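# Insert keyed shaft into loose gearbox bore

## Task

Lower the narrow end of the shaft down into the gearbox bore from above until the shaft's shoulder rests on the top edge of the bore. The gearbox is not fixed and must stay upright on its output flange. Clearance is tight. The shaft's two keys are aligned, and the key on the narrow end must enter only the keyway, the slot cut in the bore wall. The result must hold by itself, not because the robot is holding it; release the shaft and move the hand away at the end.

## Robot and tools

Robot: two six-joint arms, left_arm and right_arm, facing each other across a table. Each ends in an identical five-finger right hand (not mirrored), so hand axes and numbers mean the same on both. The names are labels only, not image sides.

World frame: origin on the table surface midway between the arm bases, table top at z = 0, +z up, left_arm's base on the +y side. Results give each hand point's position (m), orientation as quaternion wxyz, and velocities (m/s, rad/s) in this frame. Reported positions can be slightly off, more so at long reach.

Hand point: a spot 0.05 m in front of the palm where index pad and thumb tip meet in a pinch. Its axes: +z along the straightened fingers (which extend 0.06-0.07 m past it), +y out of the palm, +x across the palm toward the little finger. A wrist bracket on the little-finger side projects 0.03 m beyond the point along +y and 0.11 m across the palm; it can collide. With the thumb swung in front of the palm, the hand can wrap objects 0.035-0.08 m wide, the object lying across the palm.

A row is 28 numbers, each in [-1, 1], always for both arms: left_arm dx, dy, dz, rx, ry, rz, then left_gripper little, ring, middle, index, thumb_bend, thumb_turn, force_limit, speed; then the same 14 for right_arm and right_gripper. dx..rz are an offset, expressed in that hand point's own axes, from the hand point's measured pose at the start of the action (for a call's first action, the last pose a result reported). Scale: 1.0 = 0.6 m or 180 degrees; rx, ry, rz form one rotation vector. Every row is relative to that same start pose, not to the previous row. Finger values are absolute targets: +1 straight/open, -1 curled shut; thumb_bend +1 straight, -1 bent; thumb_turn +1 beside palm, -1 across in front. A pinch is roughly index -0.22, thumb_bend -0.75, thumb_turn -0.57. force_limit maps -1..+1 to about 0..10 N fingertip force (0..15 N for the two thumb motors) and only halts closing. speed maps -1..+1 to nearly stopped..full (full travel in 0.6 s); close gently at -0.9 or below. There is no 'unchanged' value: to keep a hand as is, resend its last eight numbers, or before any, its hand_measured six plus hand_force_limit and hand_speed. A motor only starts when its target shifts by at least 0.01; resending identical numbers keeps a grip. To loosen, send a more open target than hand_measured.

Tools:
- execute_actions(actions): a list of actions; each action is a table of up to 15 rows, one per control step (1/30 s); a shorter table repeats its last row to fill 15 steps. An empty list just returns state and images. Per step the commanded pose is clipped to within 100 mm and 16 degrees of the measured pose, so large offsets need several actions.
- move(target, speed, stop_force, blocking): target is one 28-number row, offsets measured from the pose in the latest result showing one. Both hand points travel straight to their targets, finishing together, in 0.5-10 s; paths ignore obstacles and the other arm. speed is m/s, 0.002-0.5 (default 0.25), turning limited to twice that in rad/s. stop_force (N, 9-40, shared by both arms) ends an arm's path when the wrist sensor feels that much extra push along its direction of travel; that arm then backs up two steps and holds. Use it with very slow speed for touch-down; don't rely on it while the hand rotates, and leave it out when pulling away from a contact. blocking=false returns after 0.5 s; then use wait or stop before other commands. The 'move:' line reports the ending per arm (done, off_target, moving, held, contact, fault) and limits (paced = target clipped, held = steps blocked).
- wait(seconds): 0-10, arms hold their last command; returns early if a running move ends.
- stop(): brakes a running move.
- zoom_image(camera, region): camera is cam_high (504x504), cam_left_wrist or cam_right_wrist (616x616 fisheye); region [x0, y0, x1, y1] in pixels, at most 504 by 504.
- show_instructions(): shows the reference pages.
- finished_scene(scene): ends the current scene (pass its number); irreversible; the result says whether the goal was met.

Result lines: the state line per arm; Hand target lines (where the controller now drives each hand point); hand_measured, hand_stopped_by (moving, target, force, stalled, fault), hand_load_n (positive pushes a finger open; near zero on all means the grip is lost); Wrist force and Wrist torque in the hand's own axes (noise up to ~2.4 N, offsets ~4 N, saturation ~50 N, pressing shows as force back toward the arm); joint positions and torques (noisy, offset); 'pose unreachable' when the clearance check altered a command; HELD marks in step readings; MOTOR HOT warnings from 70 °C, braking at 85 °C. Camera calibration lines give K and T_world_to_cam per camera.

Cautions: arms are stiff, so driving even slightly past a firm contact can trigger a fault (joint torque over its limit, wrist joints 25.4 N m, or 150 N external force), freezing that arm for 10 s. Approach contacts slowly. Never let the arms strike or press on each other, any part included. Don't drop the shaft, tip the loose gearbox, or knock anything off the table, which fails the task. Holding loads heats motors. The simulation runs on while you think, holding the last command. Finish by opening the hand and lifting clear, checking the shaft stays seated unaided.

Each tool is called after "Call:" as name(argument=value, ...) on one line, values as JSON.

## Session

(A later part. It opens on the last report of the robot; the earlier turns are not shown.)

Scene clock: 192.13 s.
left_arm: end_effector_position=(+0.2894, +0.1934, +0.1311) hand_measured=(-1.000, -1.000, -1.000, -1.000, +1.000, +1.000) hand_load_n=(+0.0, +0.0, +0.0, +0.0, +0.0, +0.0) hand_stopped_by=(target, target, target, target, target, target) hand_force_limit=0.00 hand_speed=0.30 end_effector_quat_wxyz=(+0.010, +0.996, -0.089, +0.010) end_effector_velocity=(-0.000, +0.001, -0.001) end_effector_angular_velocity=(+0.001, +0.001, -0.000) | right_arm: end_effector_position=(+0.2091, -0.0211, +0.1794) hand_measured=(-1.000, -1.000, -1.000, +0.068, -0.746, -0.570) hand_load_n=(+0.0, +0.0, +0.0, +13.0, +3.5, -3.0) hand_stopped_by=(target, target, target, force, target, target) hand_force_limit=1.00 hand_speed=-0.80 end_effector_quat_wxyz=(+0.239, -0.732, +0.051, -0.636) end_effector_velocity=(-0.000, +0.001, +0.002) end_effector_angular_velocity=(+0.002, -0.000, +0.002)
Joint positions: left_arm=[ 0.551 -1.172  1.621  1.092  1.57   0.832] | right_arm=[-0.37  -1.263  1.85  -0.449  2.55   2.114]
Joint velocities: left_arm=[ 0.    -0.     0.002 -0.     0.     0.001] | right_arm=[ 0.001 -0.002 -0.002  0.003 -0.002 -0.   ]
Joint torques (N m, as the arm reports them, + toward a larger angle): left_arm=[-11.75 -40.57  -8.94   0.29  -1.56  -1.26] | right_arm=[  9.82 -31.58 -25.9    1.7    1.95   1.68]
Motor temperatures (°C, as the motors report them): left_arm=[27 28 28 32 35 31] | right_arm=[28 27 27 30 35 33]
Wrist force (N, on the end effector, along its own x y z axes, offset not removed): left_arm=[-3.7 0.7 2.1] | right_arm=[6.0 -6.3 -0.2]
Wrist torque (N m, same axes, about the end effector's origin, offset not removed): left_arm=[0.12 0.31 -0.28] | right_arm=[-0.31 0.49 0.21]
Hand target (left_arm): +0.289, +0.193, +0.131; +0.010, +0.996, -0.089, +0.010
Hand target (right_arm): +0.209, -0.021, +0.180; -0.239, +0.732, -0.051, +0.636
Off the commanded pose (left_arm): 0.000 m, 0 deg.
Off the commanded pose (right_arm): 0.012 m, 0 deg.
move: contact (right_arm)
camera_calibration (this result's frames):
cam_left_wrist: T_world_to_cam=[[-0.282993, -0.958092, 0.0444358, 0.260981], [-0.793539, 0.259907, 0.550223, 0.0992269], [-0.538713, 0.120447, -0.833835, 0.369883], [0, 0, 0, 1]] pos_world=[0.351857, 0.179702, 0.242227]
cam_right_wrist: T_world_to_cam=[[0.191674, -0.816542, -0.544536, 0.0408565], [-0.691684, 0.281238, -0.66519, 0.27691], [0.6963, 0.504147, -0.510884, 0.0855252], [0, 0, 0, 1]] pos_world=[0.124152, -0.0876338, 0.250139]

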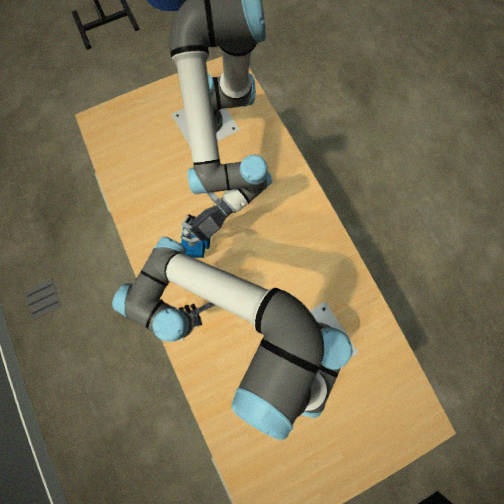

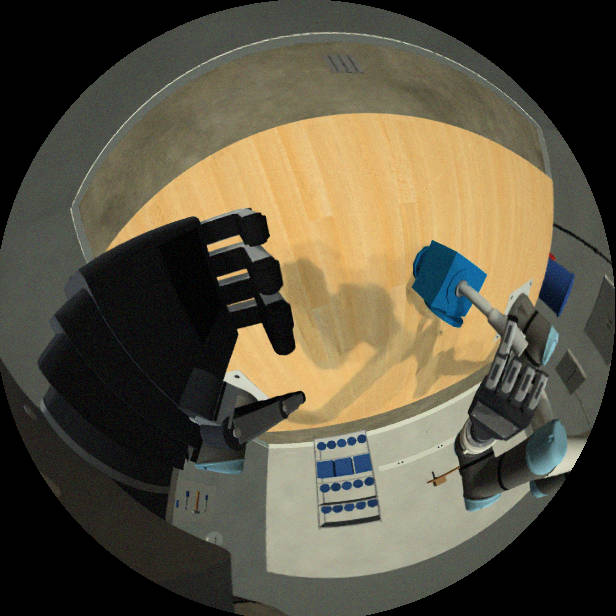

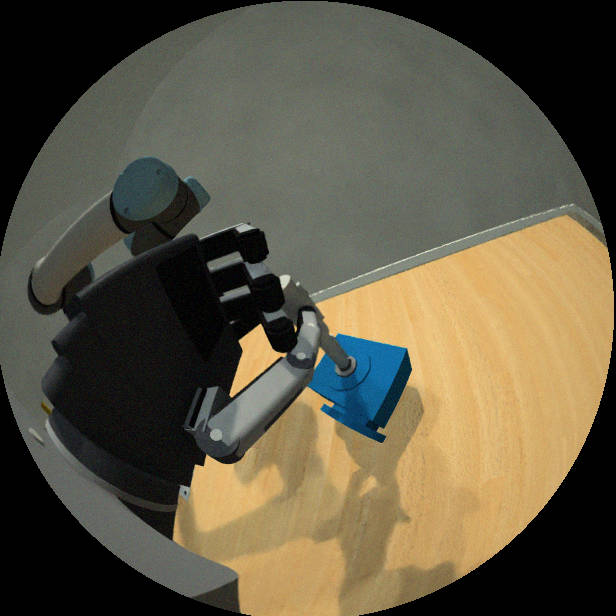

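Call:
move(target=[0,0,0,0,0,0,-1,-1,-1,-1,1,1,0,0.3,0.0032,-0.0003,-0.0048,0,0,0,-1,-1,-1,-0.33,-0.75,-0.57,1,-0.8], speed=0.008)

Call:
move(target=[0,0,0,0,0,0,-1,-1,-1,-1,1,1,0,0.3,-0.0227,0.0103,0.0018,0,0,0,-1,-1,-1,-0.33,-0.75,-0.57,1,-0.8], speed=0.005, stop_force=9)

Call:
zoom_image(camera="cam_right_wrist", region=[310,320,390,400])

Call:
zoom_image(camera="cam_left_wrist", region=[430,250,510,330])

Scene clock: 193.03 s.
left_arm: end_effector_position=(+0.2894, +0.1934, +0.1311) hand_measured=(-1.000, -1.000, -1.000, -1.000, +1.000, +1.000) hand_load_n=(+0.0, +0.0, +0.0, +0.0, +0.0, +0.0) hand_stopped_by=(target, target, target, target, target, target) hand_force_limit=0.00 hand_speed=0.30 end_effector_quat_wxyz=(+0.010, +0.996, -0.089, +0.010) end_effector_velocity=(-0.000, +0.001, +0.001) end_effector_angular_velocity=(+0.001, +0.000, +0.001) | right_arm: end_effector_position=(+0.2067, -0.0225, +0.1814) hand_measured=(-1.000, -1.000, -1.000, +0.068, -0.746, -0.570) hand_load_n=(+0.0, +0.0, +0.0, +12.0, +5.5, -1.5) hand_stopped_by=(target, target, target, force, target, target) hand_force_limit=1.00 hand_speed=-0.80 end_effector_quat_wxyz=(+0.239, -0.732, +0.051, -0.636) end_effector_velocity=(-0.001, -0.001, +0.000) end_effector_angular_velocity=(-0.000, -0.000, -0.001)
Joint positions: left_arm=[ 0.551 -1.172  1.621  1.092  1.57   0.832] | right_arm=[-0.365 -1.268  1.852 -0.444  2.554  2.115]
Joint velocities: left_arm=[-0.    -0.002  0.001  0.002 -0.    -0.001] | right_arm=[ 0.001 -0.001  0.001  0.001  0.002  0.   ]
Joint torques (N m, as the arm reports them, + toward a larger angle): left_arm=[-12.19 -40.65  -9.49   0.23  -1.5   -1.25] | right_arm=[ 12.24 -36.5   -9.56   0.77   3.11   1.85]
Motor temperatures (°C, as the motors report them): left_arm=[27 28 28 32 35 31] | right_arm=[28 27 27 30 35 33]
Wrist force (N, on the end effector, along its own x y z axes, offset not removed): left_arm=[-1.4 0.3 1.4] | right_arm=[-3.7 0.6 0.1]
Wrist torque (N m, same axes, about the end effector's origin, offset not removed): left_arm=[0.05 -0.03 -0.02] | right_arm=[-0.17 0.46 0.01]
Hand target (left_arm): +0.289, +0.193, +0.131; +0.010, +0.996, -0.089, +0.010
Hand target (right_arm): +0.207, -0.023, +0.181; -0.239, +0.732, -0.051, +0.636
Off the commanded pose (left_arm): 0.000 m, 0 deg.
Off the commanded pose (right_arm): 0.000 m, 0 deg.
move: done
camera_calibration (this result's frames):
cam_left_wrist: T_world_to_cam=[[-0.282992, -0.958092, 0.044436, 0.260981], [-0.793539, 0.259907, 0.550222, 0.0992269], [-0.538713, 0.120447, -0.833835, 0.369883], [0, 0, 0, 1]] pos_world=[0.351857, 0.179702, 0.242227]
cam_right_wrist: T_world_to_cam=[[0.19168, -0.816539, -0.54454, 0.0412977], [-0.691678, 0.281241, -0.665196, 0.276971], [0.696305, 0.504151, -0.510873, 0.0888947], [0, 0, 0, 1]] pos_world=[0.121761, -0.0889909, 0.252142]

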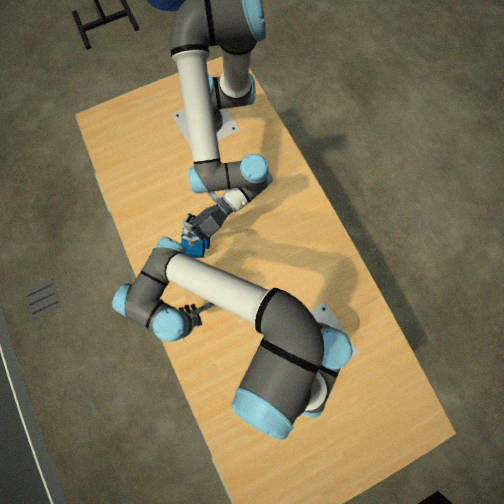

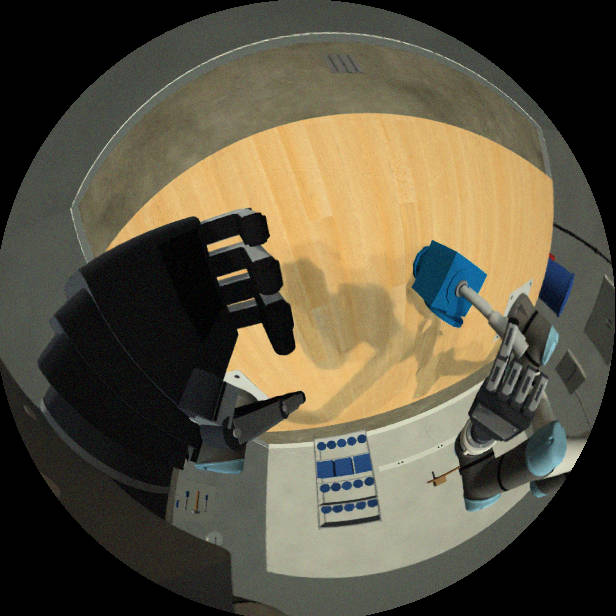

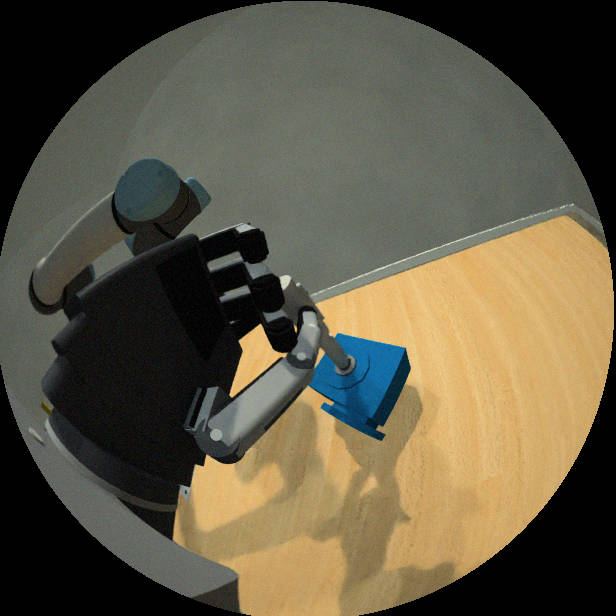

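Scene clock: 194.30 s.
left_arm: end_effector_position=(+0.2894, +0.1934, +0.1311) hand_measured=(-1.000, -1.000, -1.000, -1.000, +1.000, +1.000) hand_load_n=(+0.0, +0.0, +0.0, +0.0, +0.0, +0.0) hand_stopped_by=(target, target, target, target, target, target) hand_force_limit=0.00 hand_speed=0.30 end_effector_quat_wxyz=(+0.010, +0.996, -0.089, +0.010) end_effector_velocity=(+0.000, -0.001, +0.000) end_effector_angular_velocity=(-0.002, -0.002, -0.001) | right_arm: end_effector_position=(+0.2066, -0.0226, +0.1768) hand_measured=(-1.000, -1.000, -1.000, +0.068, -0.746, -0.570) hand_load_n=(+0.0, +0.0, +0.0, +12.5, +3.5, -3.0) hand_stopped_by=(target, target, target, force, target, target) hand_force_limit=1.00 hand_speed=-0.80 end_effector_quat_wxyz=(+0.239, -0.732, +0.051, -0.636) end_effector_velocity=(-0.000, -0.000, +0.002) end_effector_angular_velocity=(-0.002, +0.000, +0.000)
Joint positions: left_arm=[ 0.551 -1.172  1.621  1.092  1.57   0.832] | right_arm=[-0.365 -1.262  1.857 -0.455  2.554  2.115]
Joint velocities: left_arm=[-0.    -0.    -0.001 -0.002 -0.001  0.001] | right_arm=[-0.    -0.002 -0.002  0.006 -0.001 -0.   ]
Joint torques (N m, as the arm reports them, + toward a larger angle): left_arm=[-12.05 -40.89  -8.65   0.27  -1.51  -1.25] | right_arm=[ 10.35 -31.41 -26.58   1.92   2.38   1.66]
Motor temperatures (°C, as the motors report them): left_arm=[27 28 28 32 35 31] | right_arm=[28 27 27 30 35 33]
Wrist force (N, on the end effector, along its own x y z axes, offset not removed): left_arm=[-4.9 1.6 1.1] | right_arm=[5.4 -3.8 0.3]
Wrist torque (N m, same axes, about the end effector's origin, offset not removed): left_arm=[0.42 0.66 -0.16] | right_arm=[-0.05 0.54 0.20]
Hand target (left_arm): +0.289, +0.193, +0.131; +0.010, +0.996, -0.089, +0.010
Hand target (right_arm): +0.207, -0.022, +0.177; -0.239, +0.732, -0.051, +0.636
Off the commanded pose (left_arm): 0.000 m, 0 deg.
Off the commanded pose (right_arm): 0.010 m, 0 deg.
move: contact (right_arm)
camera_calibration (this result's frames):
cam_left_wrist: T_world_to_cam=[[-0.282992, -0.958092, 0.0444361, 0.260981], [-0.793539, 0.259907, 0.550222, 0.099227], [-0.538713, 0.120447, -0.833835, 0.369883], [0, 0, 0, 1]] pos_world=[0.351857, 0.179702, 0.242227]
cam_right_wrist: T_world_to_cam=[[0.191627, -0.816684, -0.544341, 0.0386904], [-0.691741, 0.281065, -0.665204, 0.273892], [0.696257, 0.504014, -0.511074, 0.086639], [0, 0, 0, 1]] pos_world=[0.121725, -0.089051, 0.247534]

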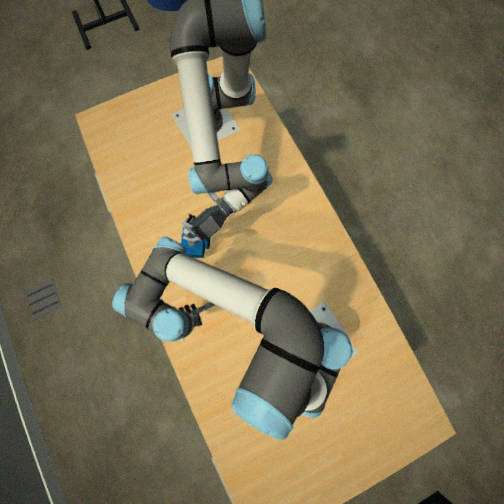

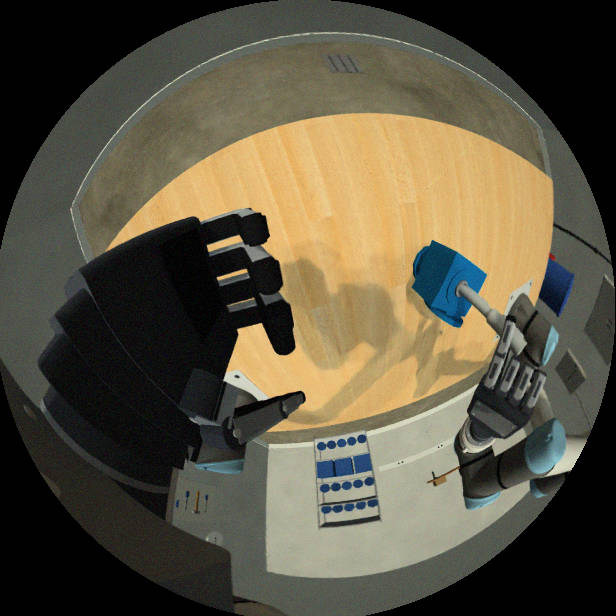

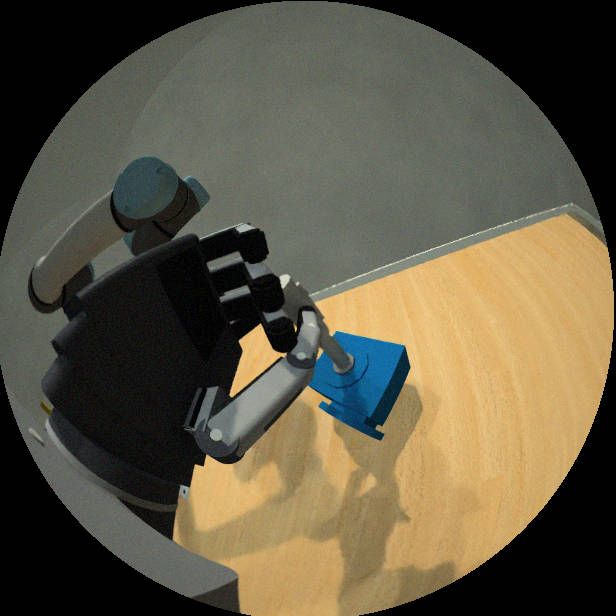

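Region (310, 320, 390, 400) of cam_right_wrist's 616x616 image, scaled by 6.300, with more detail than that image has.

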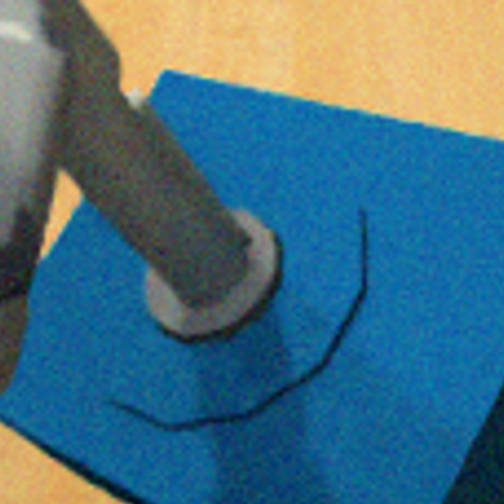

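Region (430, 250, 510, 330) of cam_left_wrist's 616x616 image, scaled by 6.300, with more detail than that image has.

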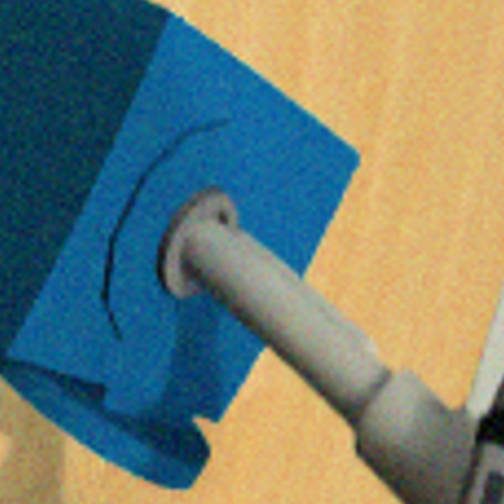

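Call:
move(target=[0,0,0,0,0,0,-1,-1,-1,-1,1,1,0,0.3,-0.0004,-0.0037,0.0105,0.016,-0.031,-0.013,-1,-1,-1,-0.33,-0.75,-0.57,1,-0.8], speed=0.025)

Call:
move(target=[0,0,0,0,0,0,-1,-1,-1,-1,1,1,0,0.3,-0.0306,0.0125,0.0048,0,0,0,-1,-1,-1,-0.33,-0.75,-0.57,1,-0.8], speed=0.005, stop_force=9)

Call:
zoom_image(camera="cam_right_wrist", region=[310,320,390,400])

Call:
zoom_image(camera="cam_left_wrist", region=[430,250,550,370])

Scene clock: 197.23 s.
left_arm: end_effector_position=(+0.2894, +0.1934, +0.1311) hand_measured=(-1.000, -1.000, -1.000, -1.000, +1.000, +1.000) hand_load_n=(+0.0, +0.0, +0.0, +0.0, +0.0, +0.0) hand_stopped_by=(target, target, target, target, target, target) hand_force_limit=0.00 hand_speed=0.30 end_effector_quat_wxyz=(+0.010, +0.996, -0.089, +0.010) end_effector_velocity=(-0.000, +0.000, +0.001) end_effector_angular_velocity=(+0.001, -0.001, -0.001) | right_arm: end_effector_position=(+0.2120, -0.0188, +0.1770) hand_measured=(-1.000, -1.000, -1.000, +0.068, -0.746, -0.570) hand_load_n=(+0.0, +0.0, +0.0, +12.0, +5.5, -1.0) hand_stopped_by=(target, target, target, force, target, target) hand_force_limit=1.00 hand_speed=-0.80 end_effector_quat_wxyz=(+0.246, -0.757, +0.009, -0.606) end_effector_velocity=(+0.000, +0.001, +0.000) end_effector_angular_velocity=(-0.001, +0.003, +0.006)
Joint positions: left_arm=[ 0.551 -1.172  1.621  1.092  1.57   0.832] | right_arm=[-0.404 -1.293  1.857 -0.341  2.422  2.137]
Joint velocities: left_arm=[-0.    -0.002  0.     0.001 -0.001  0.   ] | right_arm=[-0.002 -0.002 -0.001  0.005 -0.009  0.001]
Joint torques (N m, as the arm reports them, + toward a larger angle): left_arm=[-12.44 -40.92  -8.64   0.27  -1.5   -1.27] | right_arm=[-13.96 -36.05 -24.48   0.73  -2.66   1.86]
Motor temperatures (°C, as the motors report them): left_arm=[27 28 28 32 35 31] | right_arm=[28 27 27 30 35 33]
Wrist force (N, on the end effector, along its own x y z axes, offset not removed): left_arm=[-2.9 2.0 1.2] | right_arm=[-3.7 0.4 2.9]
Wrist torque (N m, same axes, about the end effector's origin, offset not removed): left_arm=[0.33 0.44 -0.14] | right_arm=[-0.15 0.17 0.09]
Hand target (left_arm): +0.289, +0.193, +0.131; +0.010, +0.996, -0.089, +0.010
Hand target (right_arm): +0.212, -0.019, +0.177; -0.246, +0.757, -0.008, +0.605
Off the commanded pose (left_arm): 0.000 m, 0 deg.
Off the commanded pose (right_arm): 0.000 m, 0 deg.
move: done
camera_calibration (this result's frames):
cam_left_wrist: T_world_to_cam=[[-0.282992, -0.958092, 0.0444359, 0.260981], [-0.793539, 0.259907, 0.550222, 0.0992269], [-0.538713, 0.120447, -0.833835, 0.369883], [0, 0, 0, 1]] pos_world=[0.351857, 0.179702, 0.242227]
cam_right_wrist: T_world_to_cam=[[0.235255, -0.825226, -0.513476, 0.0259206], [-0.748302, 0.183352, -0.637515, 0.281926], [0.620241, 0.534214, -0.574383, 0.108952], [0, 0, 0, 1]] pos_world=[0.137292, -0.0885051, 0.255622]

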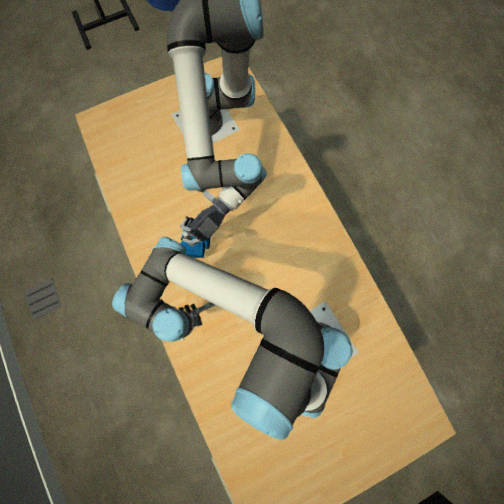

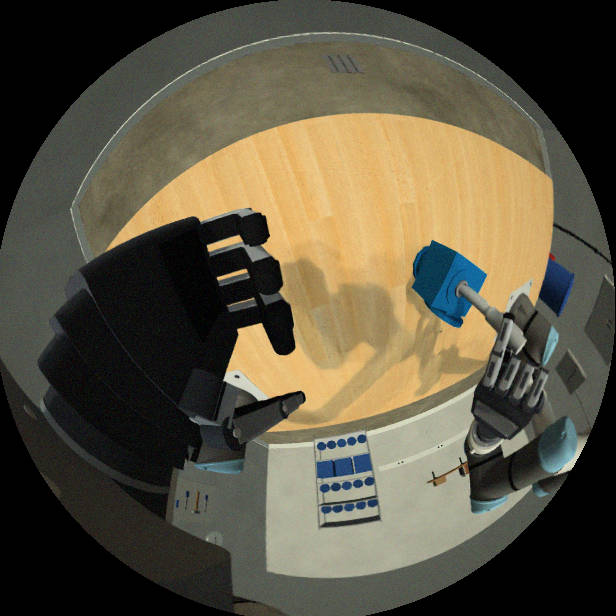

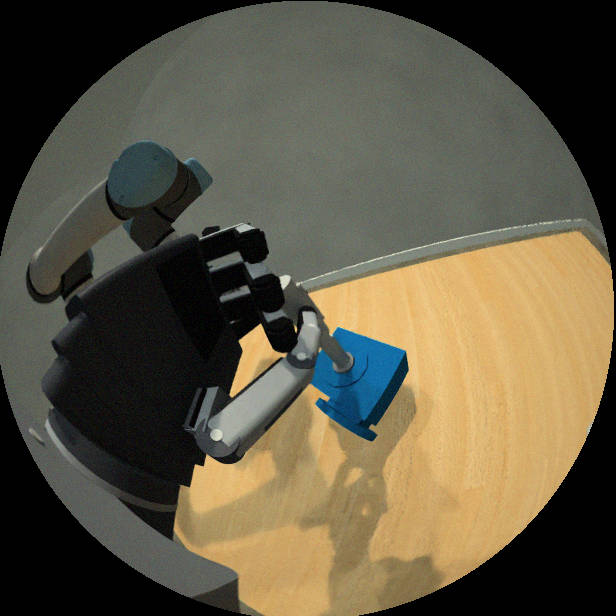

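Scene clock: 198.17 s.
left_arm: end_effector_position=(+0.2894, +0.1934, +0.1311) hand_measured=(-1.000, -1.000, -1.000, -1.000, +1.000, +1.000) hand_load_n=(+0.0, +0.0, +0.0, +0.0, +0.0, +0.0) hand_stopped_by=(target, target, target, target, target, target) hand_force_limit=0.00 hand_speed=0.30 end_effector_quat_wxyz=(+0.010, +0.996, -0.089, +0.010) end_effector_velocity=(+0.000, -0.000, +0.000) end_effector_angular_velocity=(-0.002, -0.001, -0.001) | right_arm: end_effector_position=(+0.2120, -0.0189, +0.1740) hand_measured=(-1.000, -1.000, -1.000, +0.068, -0.746, -0.570) hand_load_n=(+0.0, +0.0, +0.0, +13.0, +5.0, -2.5) hand_stopped_by=(target, target, target, force, target, target) hand_force_limit=1.00 hand_speed=-0.80 end_effector_quat_wxyz=(+0.246, -0.757, +0.009, -0.606) end_effector_velocity=(+0.000, +0.000, +0.002) end_effector_angular_velocity=(+0.001, -0.000, +0.000)
Joint positions: left_arm=[ 0.551 -1.172  1.621  1.092  1.57   0.832] | right_arm=[-0.404 -1.289  1.861 -0.348  2.422  2.137]
Joint velocities: left_arm=[-0.    -0.001  0.    -0.002  0.     0.   ] | right_arm=[-0.    -0.002 -0.002  0.003 -0.001 -0.   ]
Joint torques (N m, as the arm reports them, + toward a larger angle): left_arm=[-12.3  -40.32  -9.22   0.25  -1.45  -1.12] | right_arm=[  0.49 -31.54 -25.     2.56   2.72   1.98]
Motor temperatures (°C, as the motors report them): left_arm=[27 28 28 32 35 31] | right_arm=[28 27 27 30 35 33]
Wrist force (N, on the end effector, along its own x y z axes, offset not removed): left_arm=[-3.2 -3.6 -2.6] | right_arm=[3.2 -6.9 4.0]
Wrist torque (N m, same axes, about the end effector's origin, offset not removed): left_arm=[-0.16 0.47 -0.26] | right_arm=[-0.15 0.58 0.01]
Hand target (left_arm): +0.289, +0.193, +0.131; +0.010, +0.996, -0.089, +0.010
Hand target (right_arm): +0.212, -0.019, +0.174; -0.246, +0.757, -0.009, +0.606
Off the commanded pose (left_arm): 0.000 m, 0 deg.
Off the commanded pose (right_arm): 0.017 m, 0 deg.
move: contact (right_arm)
camera_calibration (this result's frames):
cam_left_wrist: T_world_to_cam=[[-0.282993, -0.958092, 0.0444359, 0.260981], [-0.793538, 0.259907, 0.550223, 0.0992268], [-0.538713, 0.120447, -0.833835, 0.369883], [0, 0, 0, 1]] pos_world=[0.351857, 0.179702, 0.242227]
cam_right_wrist: T_world_to_cam=[[0.235094, -0.825392, -0.513282, 0.0242965], [-0.748335, 0.183289, -0.637495, 0.280048], [0.620262, 0.533978, -0.57458, 0.107289], [0, 0, 0, 1]] pos_world=[0.13731, -0.0885655, 0.252646]

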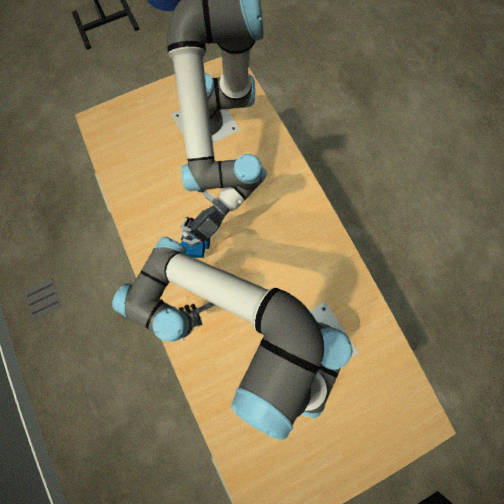

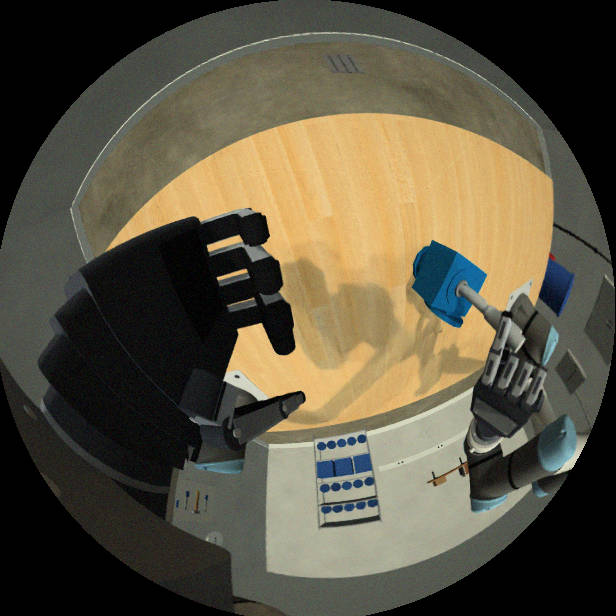

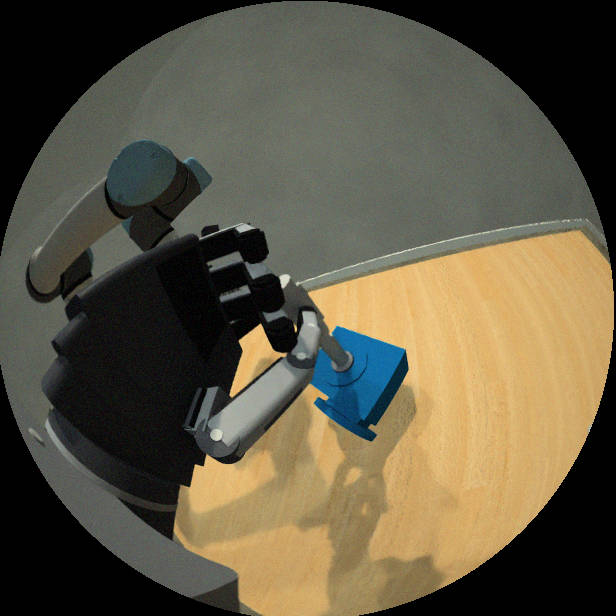

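Region (310, 320, 390, 400) of cam_right_wrist's 616x616 image, scaled by 6.300, with more detail than that image has.

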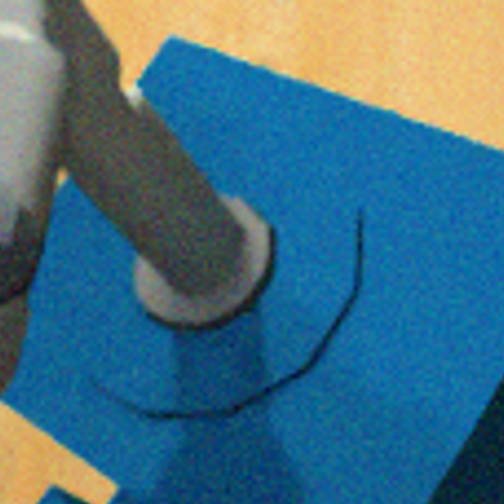

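Region (430, 250, 550, 370) of cam_left_wrist's 616x616 image, scaled by 4.200, with more detail than that image has.

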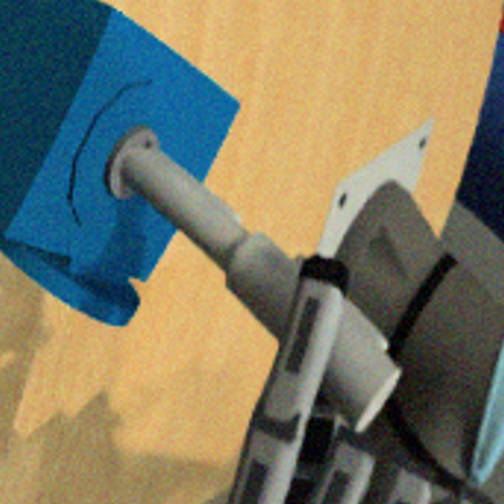

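Call:
move(target=[0,0,0,0,0,0,-1,-1,-1,-1,1,1,0,0.3,0.0015,0.0016,0,0.0304,-0.0128,-0.0049,-1,-1,-1,-0.33,-0.75,-0.57,1,-0.8], speed=0.04)

Call:
move(target=[0,0,0,0,0,0,-1,-1,-1,-1,1,1,0,0.3,-0.0304,0.0128,0.0049,0,0,0,-1,-1,-1,-0.33,-0.75,-0.57,1,-0.8], speed=0.005, stop_force=9)

Call:
zoom_image(camera="cam_left_wrist", region=[440,260,500,320])

Call:
zoom_image(camera="cam_right_wrist", region=[315,325,375,385])

Scene clock: 199.90 s.
left_arm: end_effector_position=(+0.2894, +0.1934, +0.1311) hand_measured=(-1.000, -1.000, -1.000, -1.000, +1.000, +1.000) hand_load_n=(+0.0, +0.0, +0.0, +0.0, +0.0, +0.0) hand_stopped_by=(target, target, target, target, target, target) hand_force_limit=0.00 hand_speed=0.30 end_effector_quat_wxyz=(+0.010, +0.996, -0.089, +0.010) end_effector_velocity=(-0.000, -0.000, -0.001) end_effector_angular_velocity=(+0.002, +0.001, -0.002) | right_arm: end_effector_position=(+0.2125, -0.0200, +0.1744) hand_measured=(-1.000, -1.000, -1.000, +0.068, -0.746, -0.570) hand_load_n=(+0.0, +0.0, +0.0, +12.5, +3.5, +0.0) hand_stopped_by=(target, target, target, force, target, target) hand_force_limit=1.00 hand_speed=-0.80 end_effector_quat_wxyz=(-0.277, +0.756, +0.031, +0.592) end_effector_velocity=(+0.000, +0.000, +0.000) end_effector_angular_velocity=(+0.001, -0.000, +0.011)
Joint positions: left_arm=[ 0.551 -1.172  1.621  1.092  1.57   0.832] | right_arm=[-0.441 -1.352  1.94  -0.393  2.285  2.096]
Joint velocities: left_arm=[-0.001  0.002 -0.001  0.001 -0.     0.001] | right_arm=[-0.005 -0.006  0.007 -0.005 -0.015 -0.004]
Joint torques (N m, as the arm reports them, + toward a larger angle): left_arm=[-11.94 -40.51  -8.95   0.15  -1.56  -1.24] | right_arm=[-16.11 -33.14 -10.29  -2.22  -2.12  -1.95]
Motor temperatures (°C, as the motors report them): left_arm=[27 28 28 32 35 31] | right_arm=[28 27 27 30 35 33]
Wrist force (N, on the end effector, along its own x y z axes, offset not removed): left_arm=[-2.7 -1.9 0.1] | right_arm=[-4.4 -2.5 3.0]
Wrist torque (N m, same axes, about the end effector's origin, offset not removed): left_arm=[-0.12 0.37 -0.20] | right_arm=[-0.52 0.20 0.03]
Hand target (left_arm): +0.289, +0.193, +0.131; +0.010, +0.996, -0.089, +0.010
Hand target (right_arm): +0.213, -0.020, +0.174; -0.277, +0.756, +0.031, +0.592
Off the commanded pose (left_arm): 0.000 m, 0 deg.
Off the commanded pose (right_arm): 0.000 m, 0 deg.
move: done
camera_calibration (this result's frames):
cam_left_wrist: T_world_to_cam=[[-0.282992, -0.958092, 0.0444361, 0.260981], [-0.793539, 0.259907, 0.550222, 0.0992269], [-0.538713, 0.120447, -0.833835, 0.369883], [0, 0, 0, 1]] pos_world=[0.351857, 0.179702, 0.242227]
cam_right_wrist: T_world_to_cam=[[0.31936, -0.796665, -0.513161, 0.00612761], [-0.763477, 0.104471, -0.637329, 0.282498], [0.561348, 0.595324, -0.574872, 0.121635], [0, 0, 0, 1]] pos_world=[0.145445, -0.0970434, 0.253113]

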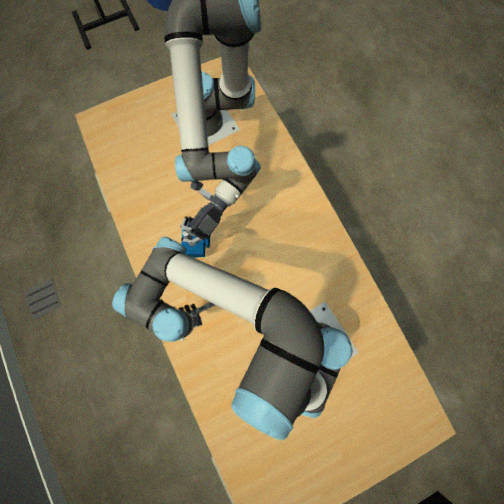

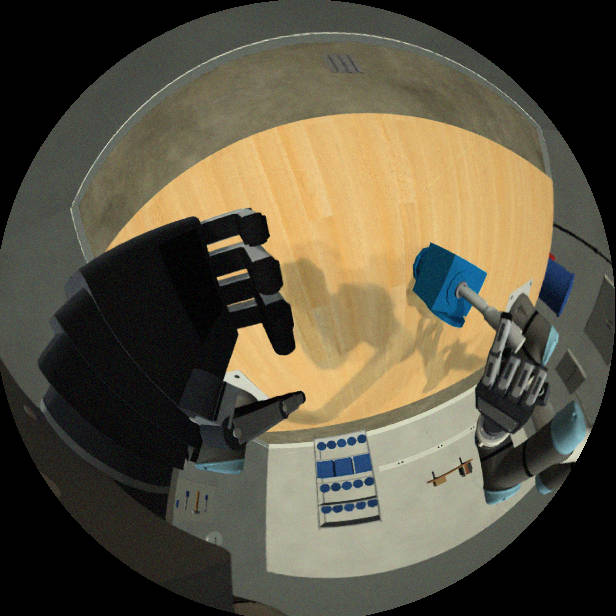

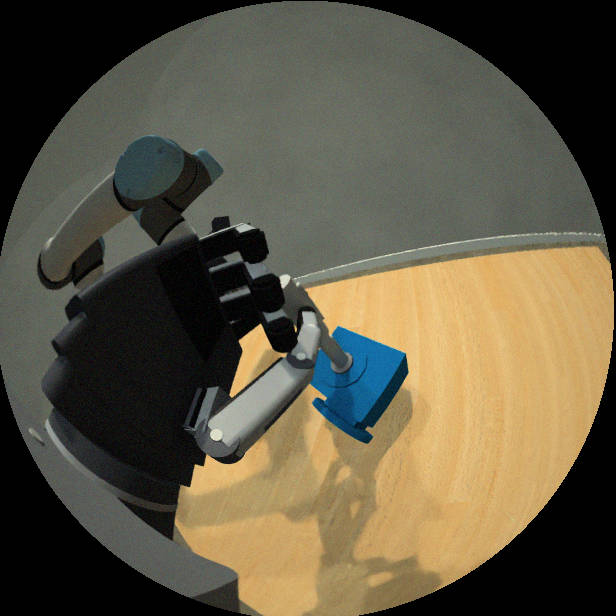

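Scene clock: 200.43 s.
left_arm: end_effector_position=(+0.2894, +0.1934, +0.1311) hand_measured=(-1.000, -1.000, -1.000, -1.000, +1.000, +1.000) hand_load_n=(+0.0, +0.0, +0.0, +0.0, +0.0, +0.0) hand_stopped_by=(target, target, target, target, target, target) hand_force_limit=0.00 hand_speed=0.30 end_effector_quat_wxyz=(+0.010, +0.996, -0.089, +0.010) end_effector_velocity=(+0.000, -0.000, -0.001) end_effector_angular_velocity=(+0.002, +0.001, -0.001) | right_arm: end_effector_position=(+0.2126, -0.0201, +0.1734) hand_measured=(-1.000, -1.000, -1.000, +0.068, -0.748, -0.570) hand_load_n=(+0.0, +0.0, +0.0, +14.0, +1.5, -2.0) hand_stopped_by=(target, target, target, force, target, target) hand_force_limit=1.00 hand_speed=-0.80 end_effector_quat_wxyz=(-0.277, +0.756, +0.031, +0.592) end_effector_velocity=(+0.000, -0.001, +0.001) end_effector_angular_velocity=(-0.001, +0.000, -0.002)
Joint positions: left_arm=[ 0.551 -1.172  1.621  1.092  1.57   0.832] | right_arm=[-0.441 -1.351  1.942 -0.396  2.285  2.096]
Joint velocities: left_arm=[ 0.     0.002 -0.001  0.001 -0.001  0.001] | right_arm=[-0.001 -0.003 -0.001  0.005  0.001 -0.   ]
Joint torques (N m, as the arm reports them, + toward a larger angle): left_arm=[-11.96 -41.01  -8.44   0.23  -1.59  -1.22] | right_arm=[ -6.73 -26.81 -23.63   2.54   0.95   1.66]
Motor temperatures (°C, as the motors report them): left_arm=[27 28 28 32 35 31] | right_arm=[28 27 27 30 35 33]
Wrist force (N, on the end effector, along its own x y z axes, offset not removed): left_arm=[-4.1 1.7 0.3] | right_arm=[6.1 -9.7 -0.6]
Wrist torque (N m, same axes, about the end effector's origin, offset not removed): left_arm=[0.34 0.68 -0.17] | right_arm=[-0.16 0.38 0.15]
Hand target (left_arm): +0.289, +0.193, +0.131; +0.010, +0.996, -0.089, +0.010
Hand target (right_arm): +0.213, -0.020, +0.174; -0.277, +0.756, +0.031, +0.592
Off the commanded pose (left_arm): 0.000 m, 0 deg.
Off the commanded pose (right_arm): 0.019 m, 0 deg.
move: contact (right_arm)
camera_calibration (this result's frames):
cam_left_wrist: T_world_to_cam=[[-0.282992, -0.958092, 0.0444358, 0.260981], [-0.793539, 0.259907, 0.550222, 0.0992271], [-0.538713, 0.120447, -0.833835, 0.369883], [0, 0, 0, 1]] pos_world=[0.351857, 0.179703, 0.242227]
cam_right_wrist: T_world_to_cam=[[0.319313, -0.79676, -0.513042, 0.00554377], [-0.76347, 0.104422, -0.637346, 0.28194], [0.561385, 0.595205, -0.57496, 0.121136], [0, 0, 0, 1]] pos_world=[0.145479, -0.0971245, 0.252186]

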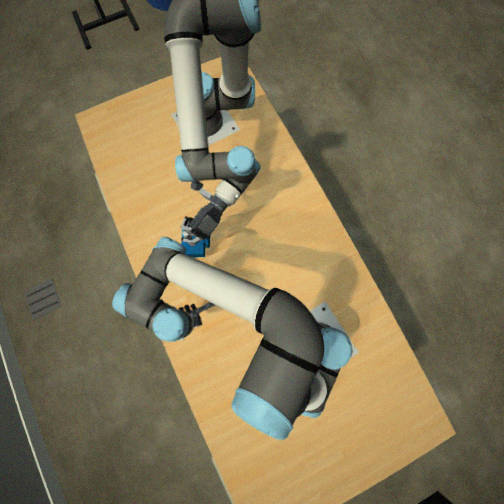

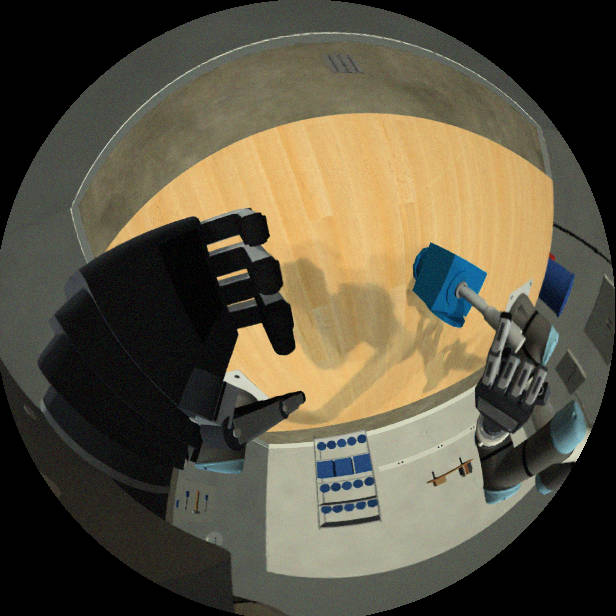

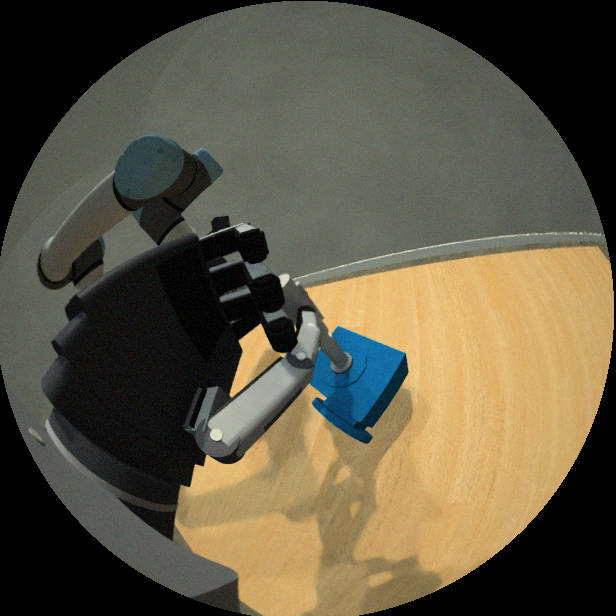

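Region (440, 260, 500, 320) of cam_left_wrist's 616x616 image, scaled by 8.400, with more detail than that image has.

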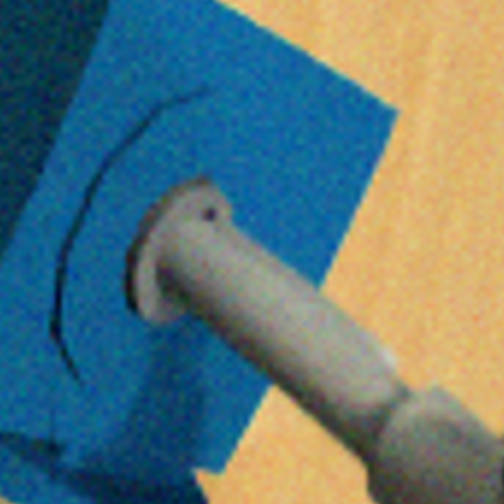

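Region (315, 325, 375, 385) of cam_right_wrist's 616x616 image, scaled by 8.400, with more detail than that image has.

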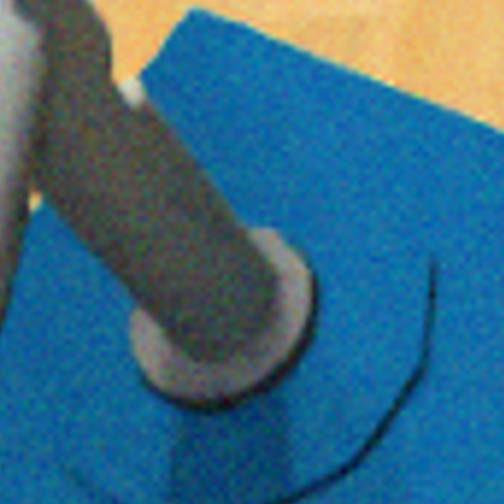

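Call:
move(target=[0,0,0,0,0,0,-1,-1,-1,-1,1,1,0,0.3,0,0,0,0,0,0,-1,-1,-1,0.18,-0.75,-0.57,1,-0.7])

Call:
zoom_image(camera="cam_left_wrist", region=[430,250,550,370])

Scene clock: 201.23 s.
left_arm: end_effector_position=(+0.2894, +0.1934, +0.1311) hand_measured=(-1.000, -1.000, -1.000, -1.000, +1.000, +1.000) hand_load_n=(+0.0, +0.0, +0.0, +0.0, +0.0, +0.0) hand_stopped_by=(target, target, target, target, target, target) hand_force_limit=0.00 hand_speed=0.30 end_effector_quat_wxyz=(+0.010, +0.996, -0.089, +0.010) end_effector_velocity=(-0.000, +0.000, -0.000) end_effector_angular_velocity=(+0.001, +0.002, +0.001) | right_arm: end_effector_position=(+0.2126, -0.0201, +0.1735) hand_measured=(-1.000, -1.000, -1.000, +0.180, -0.750, -0.570) hand_load_n=(+0.0, +0.0, +0.0, +0.0, +0.0, +0.0) hand_stopped_by=(target, target, target, target, target, target) hand_force_limit=1.00 hand_speed=-0.70 end_effector_quat_wxyz=(-0.277, +0.756, +0.031, +0.592) end_effector_velocity=(+0.000, -0.001, -0.000) end_effector_angular_velocity=(-0.001, +0.000, -0.002)
Joint positions: left_arm=[ 0.551 -1.172  1.621  1.092  1.57   0.832] | right_arm=[-0.441 -1.351  1.942 -0.396  2.285  2.096]
Joint velocities: left_arm=[-0.     0.001  0.     0.001  0.    -0.001] | right_arm=[-0.001  0.     0.001  0.     0.001 -0.   ]
Joint torques (N m, as the arm reports them, + toward a larger angle): left_arm=[-12.17 -40.87  -8.92   0.34  -1.55  -1.31] | right_arm=[ -7.69 -17.47  -8.2   -2.05  -1.87   1.11]
Motor temperatures (°C, as the motors report them): left_arm=[27 28 28 32 35 31] | right_arm=[28 27 27 30 35 33]
Wrist force (N, on the end effector, along its own x y z axes, offset not removed): left_arm=[-1.8 0.5 -0.2] | right_arm=[-3.3 -0.3 1.9]
Wrist torque (N m, same axes, about the end effector's origin, offset not removed): left_arm=[0.22 0.48 -0.19] | right_arm=[-0.07 0.72 -0.01]
Hand target (left_arm): +0.289, +0.193, +0.131; +0.010, +0.996, -0.089, +0.010
Hand target (right_arm): +0.213, -0.020, +0.173; -0.277, +0.756, +0.031, +0.592
Off the commanded pose (left_arm): 0.000 m, 0 deg.
Off the commanded pose (right_arm): 0.000 m, 0 deg.
move: done
camera_calibration (this result's frames):
cam_left_wrist: T_world_to_cam=[[-0.282992, -0.958092, 0.0444358, 0.260981], [-0.793539, 0.259907, 0.550223, 0.0992269], [-0.538713, 0.120447, -0.833835, 0.369883], [0, 0, 0, 1]] pos_world=[0.351857, 0.179703, 0.242227]
cam_right_wrist: T_world_to_cam=[[0.319321, -0.79674, -0.513069, 0.00556553], [-0.76346, 0.104448, -0.637353, 0.281956], [0.561394, 0.595228, -0.574927, 0.121133], [0, 0, 0, 1]] pos_world=[0.145482, -0.097117, 0.252204]

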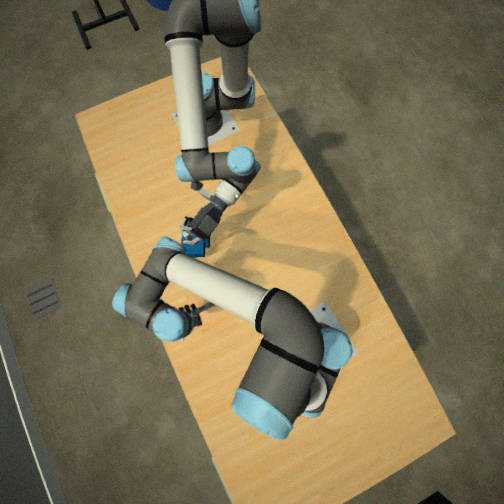

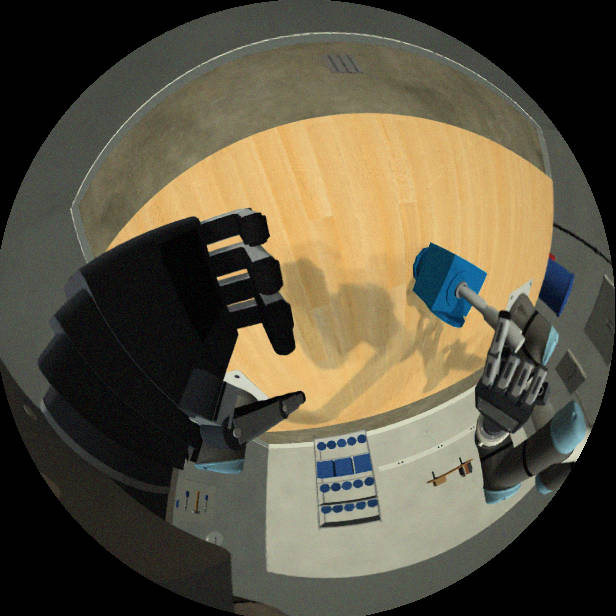

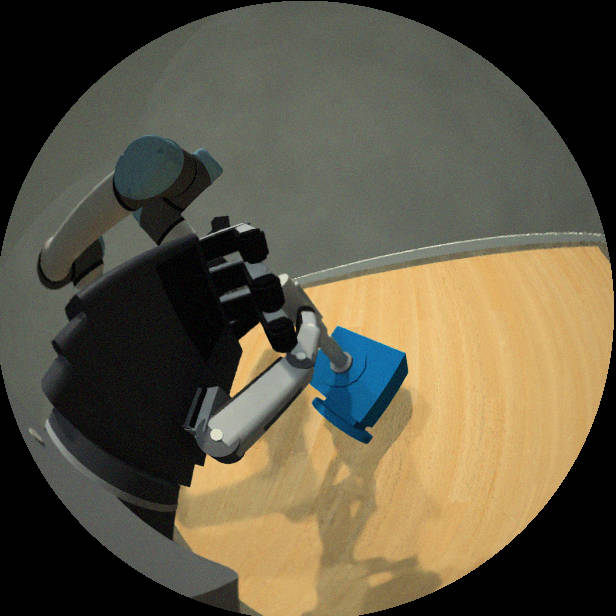

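Region (430, 250, 550, 370) of cam_left_wrist's 616x616 image, scaled by 4.200, with more detail than that image has.

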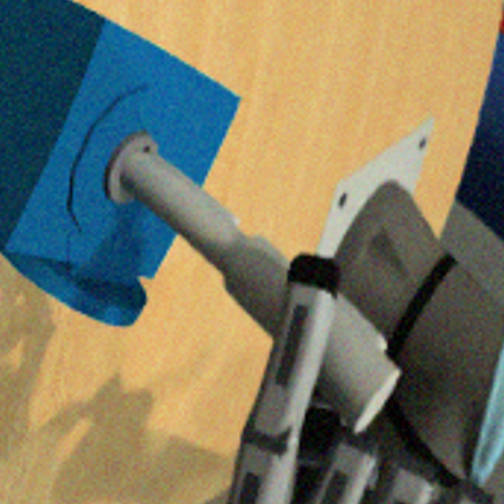

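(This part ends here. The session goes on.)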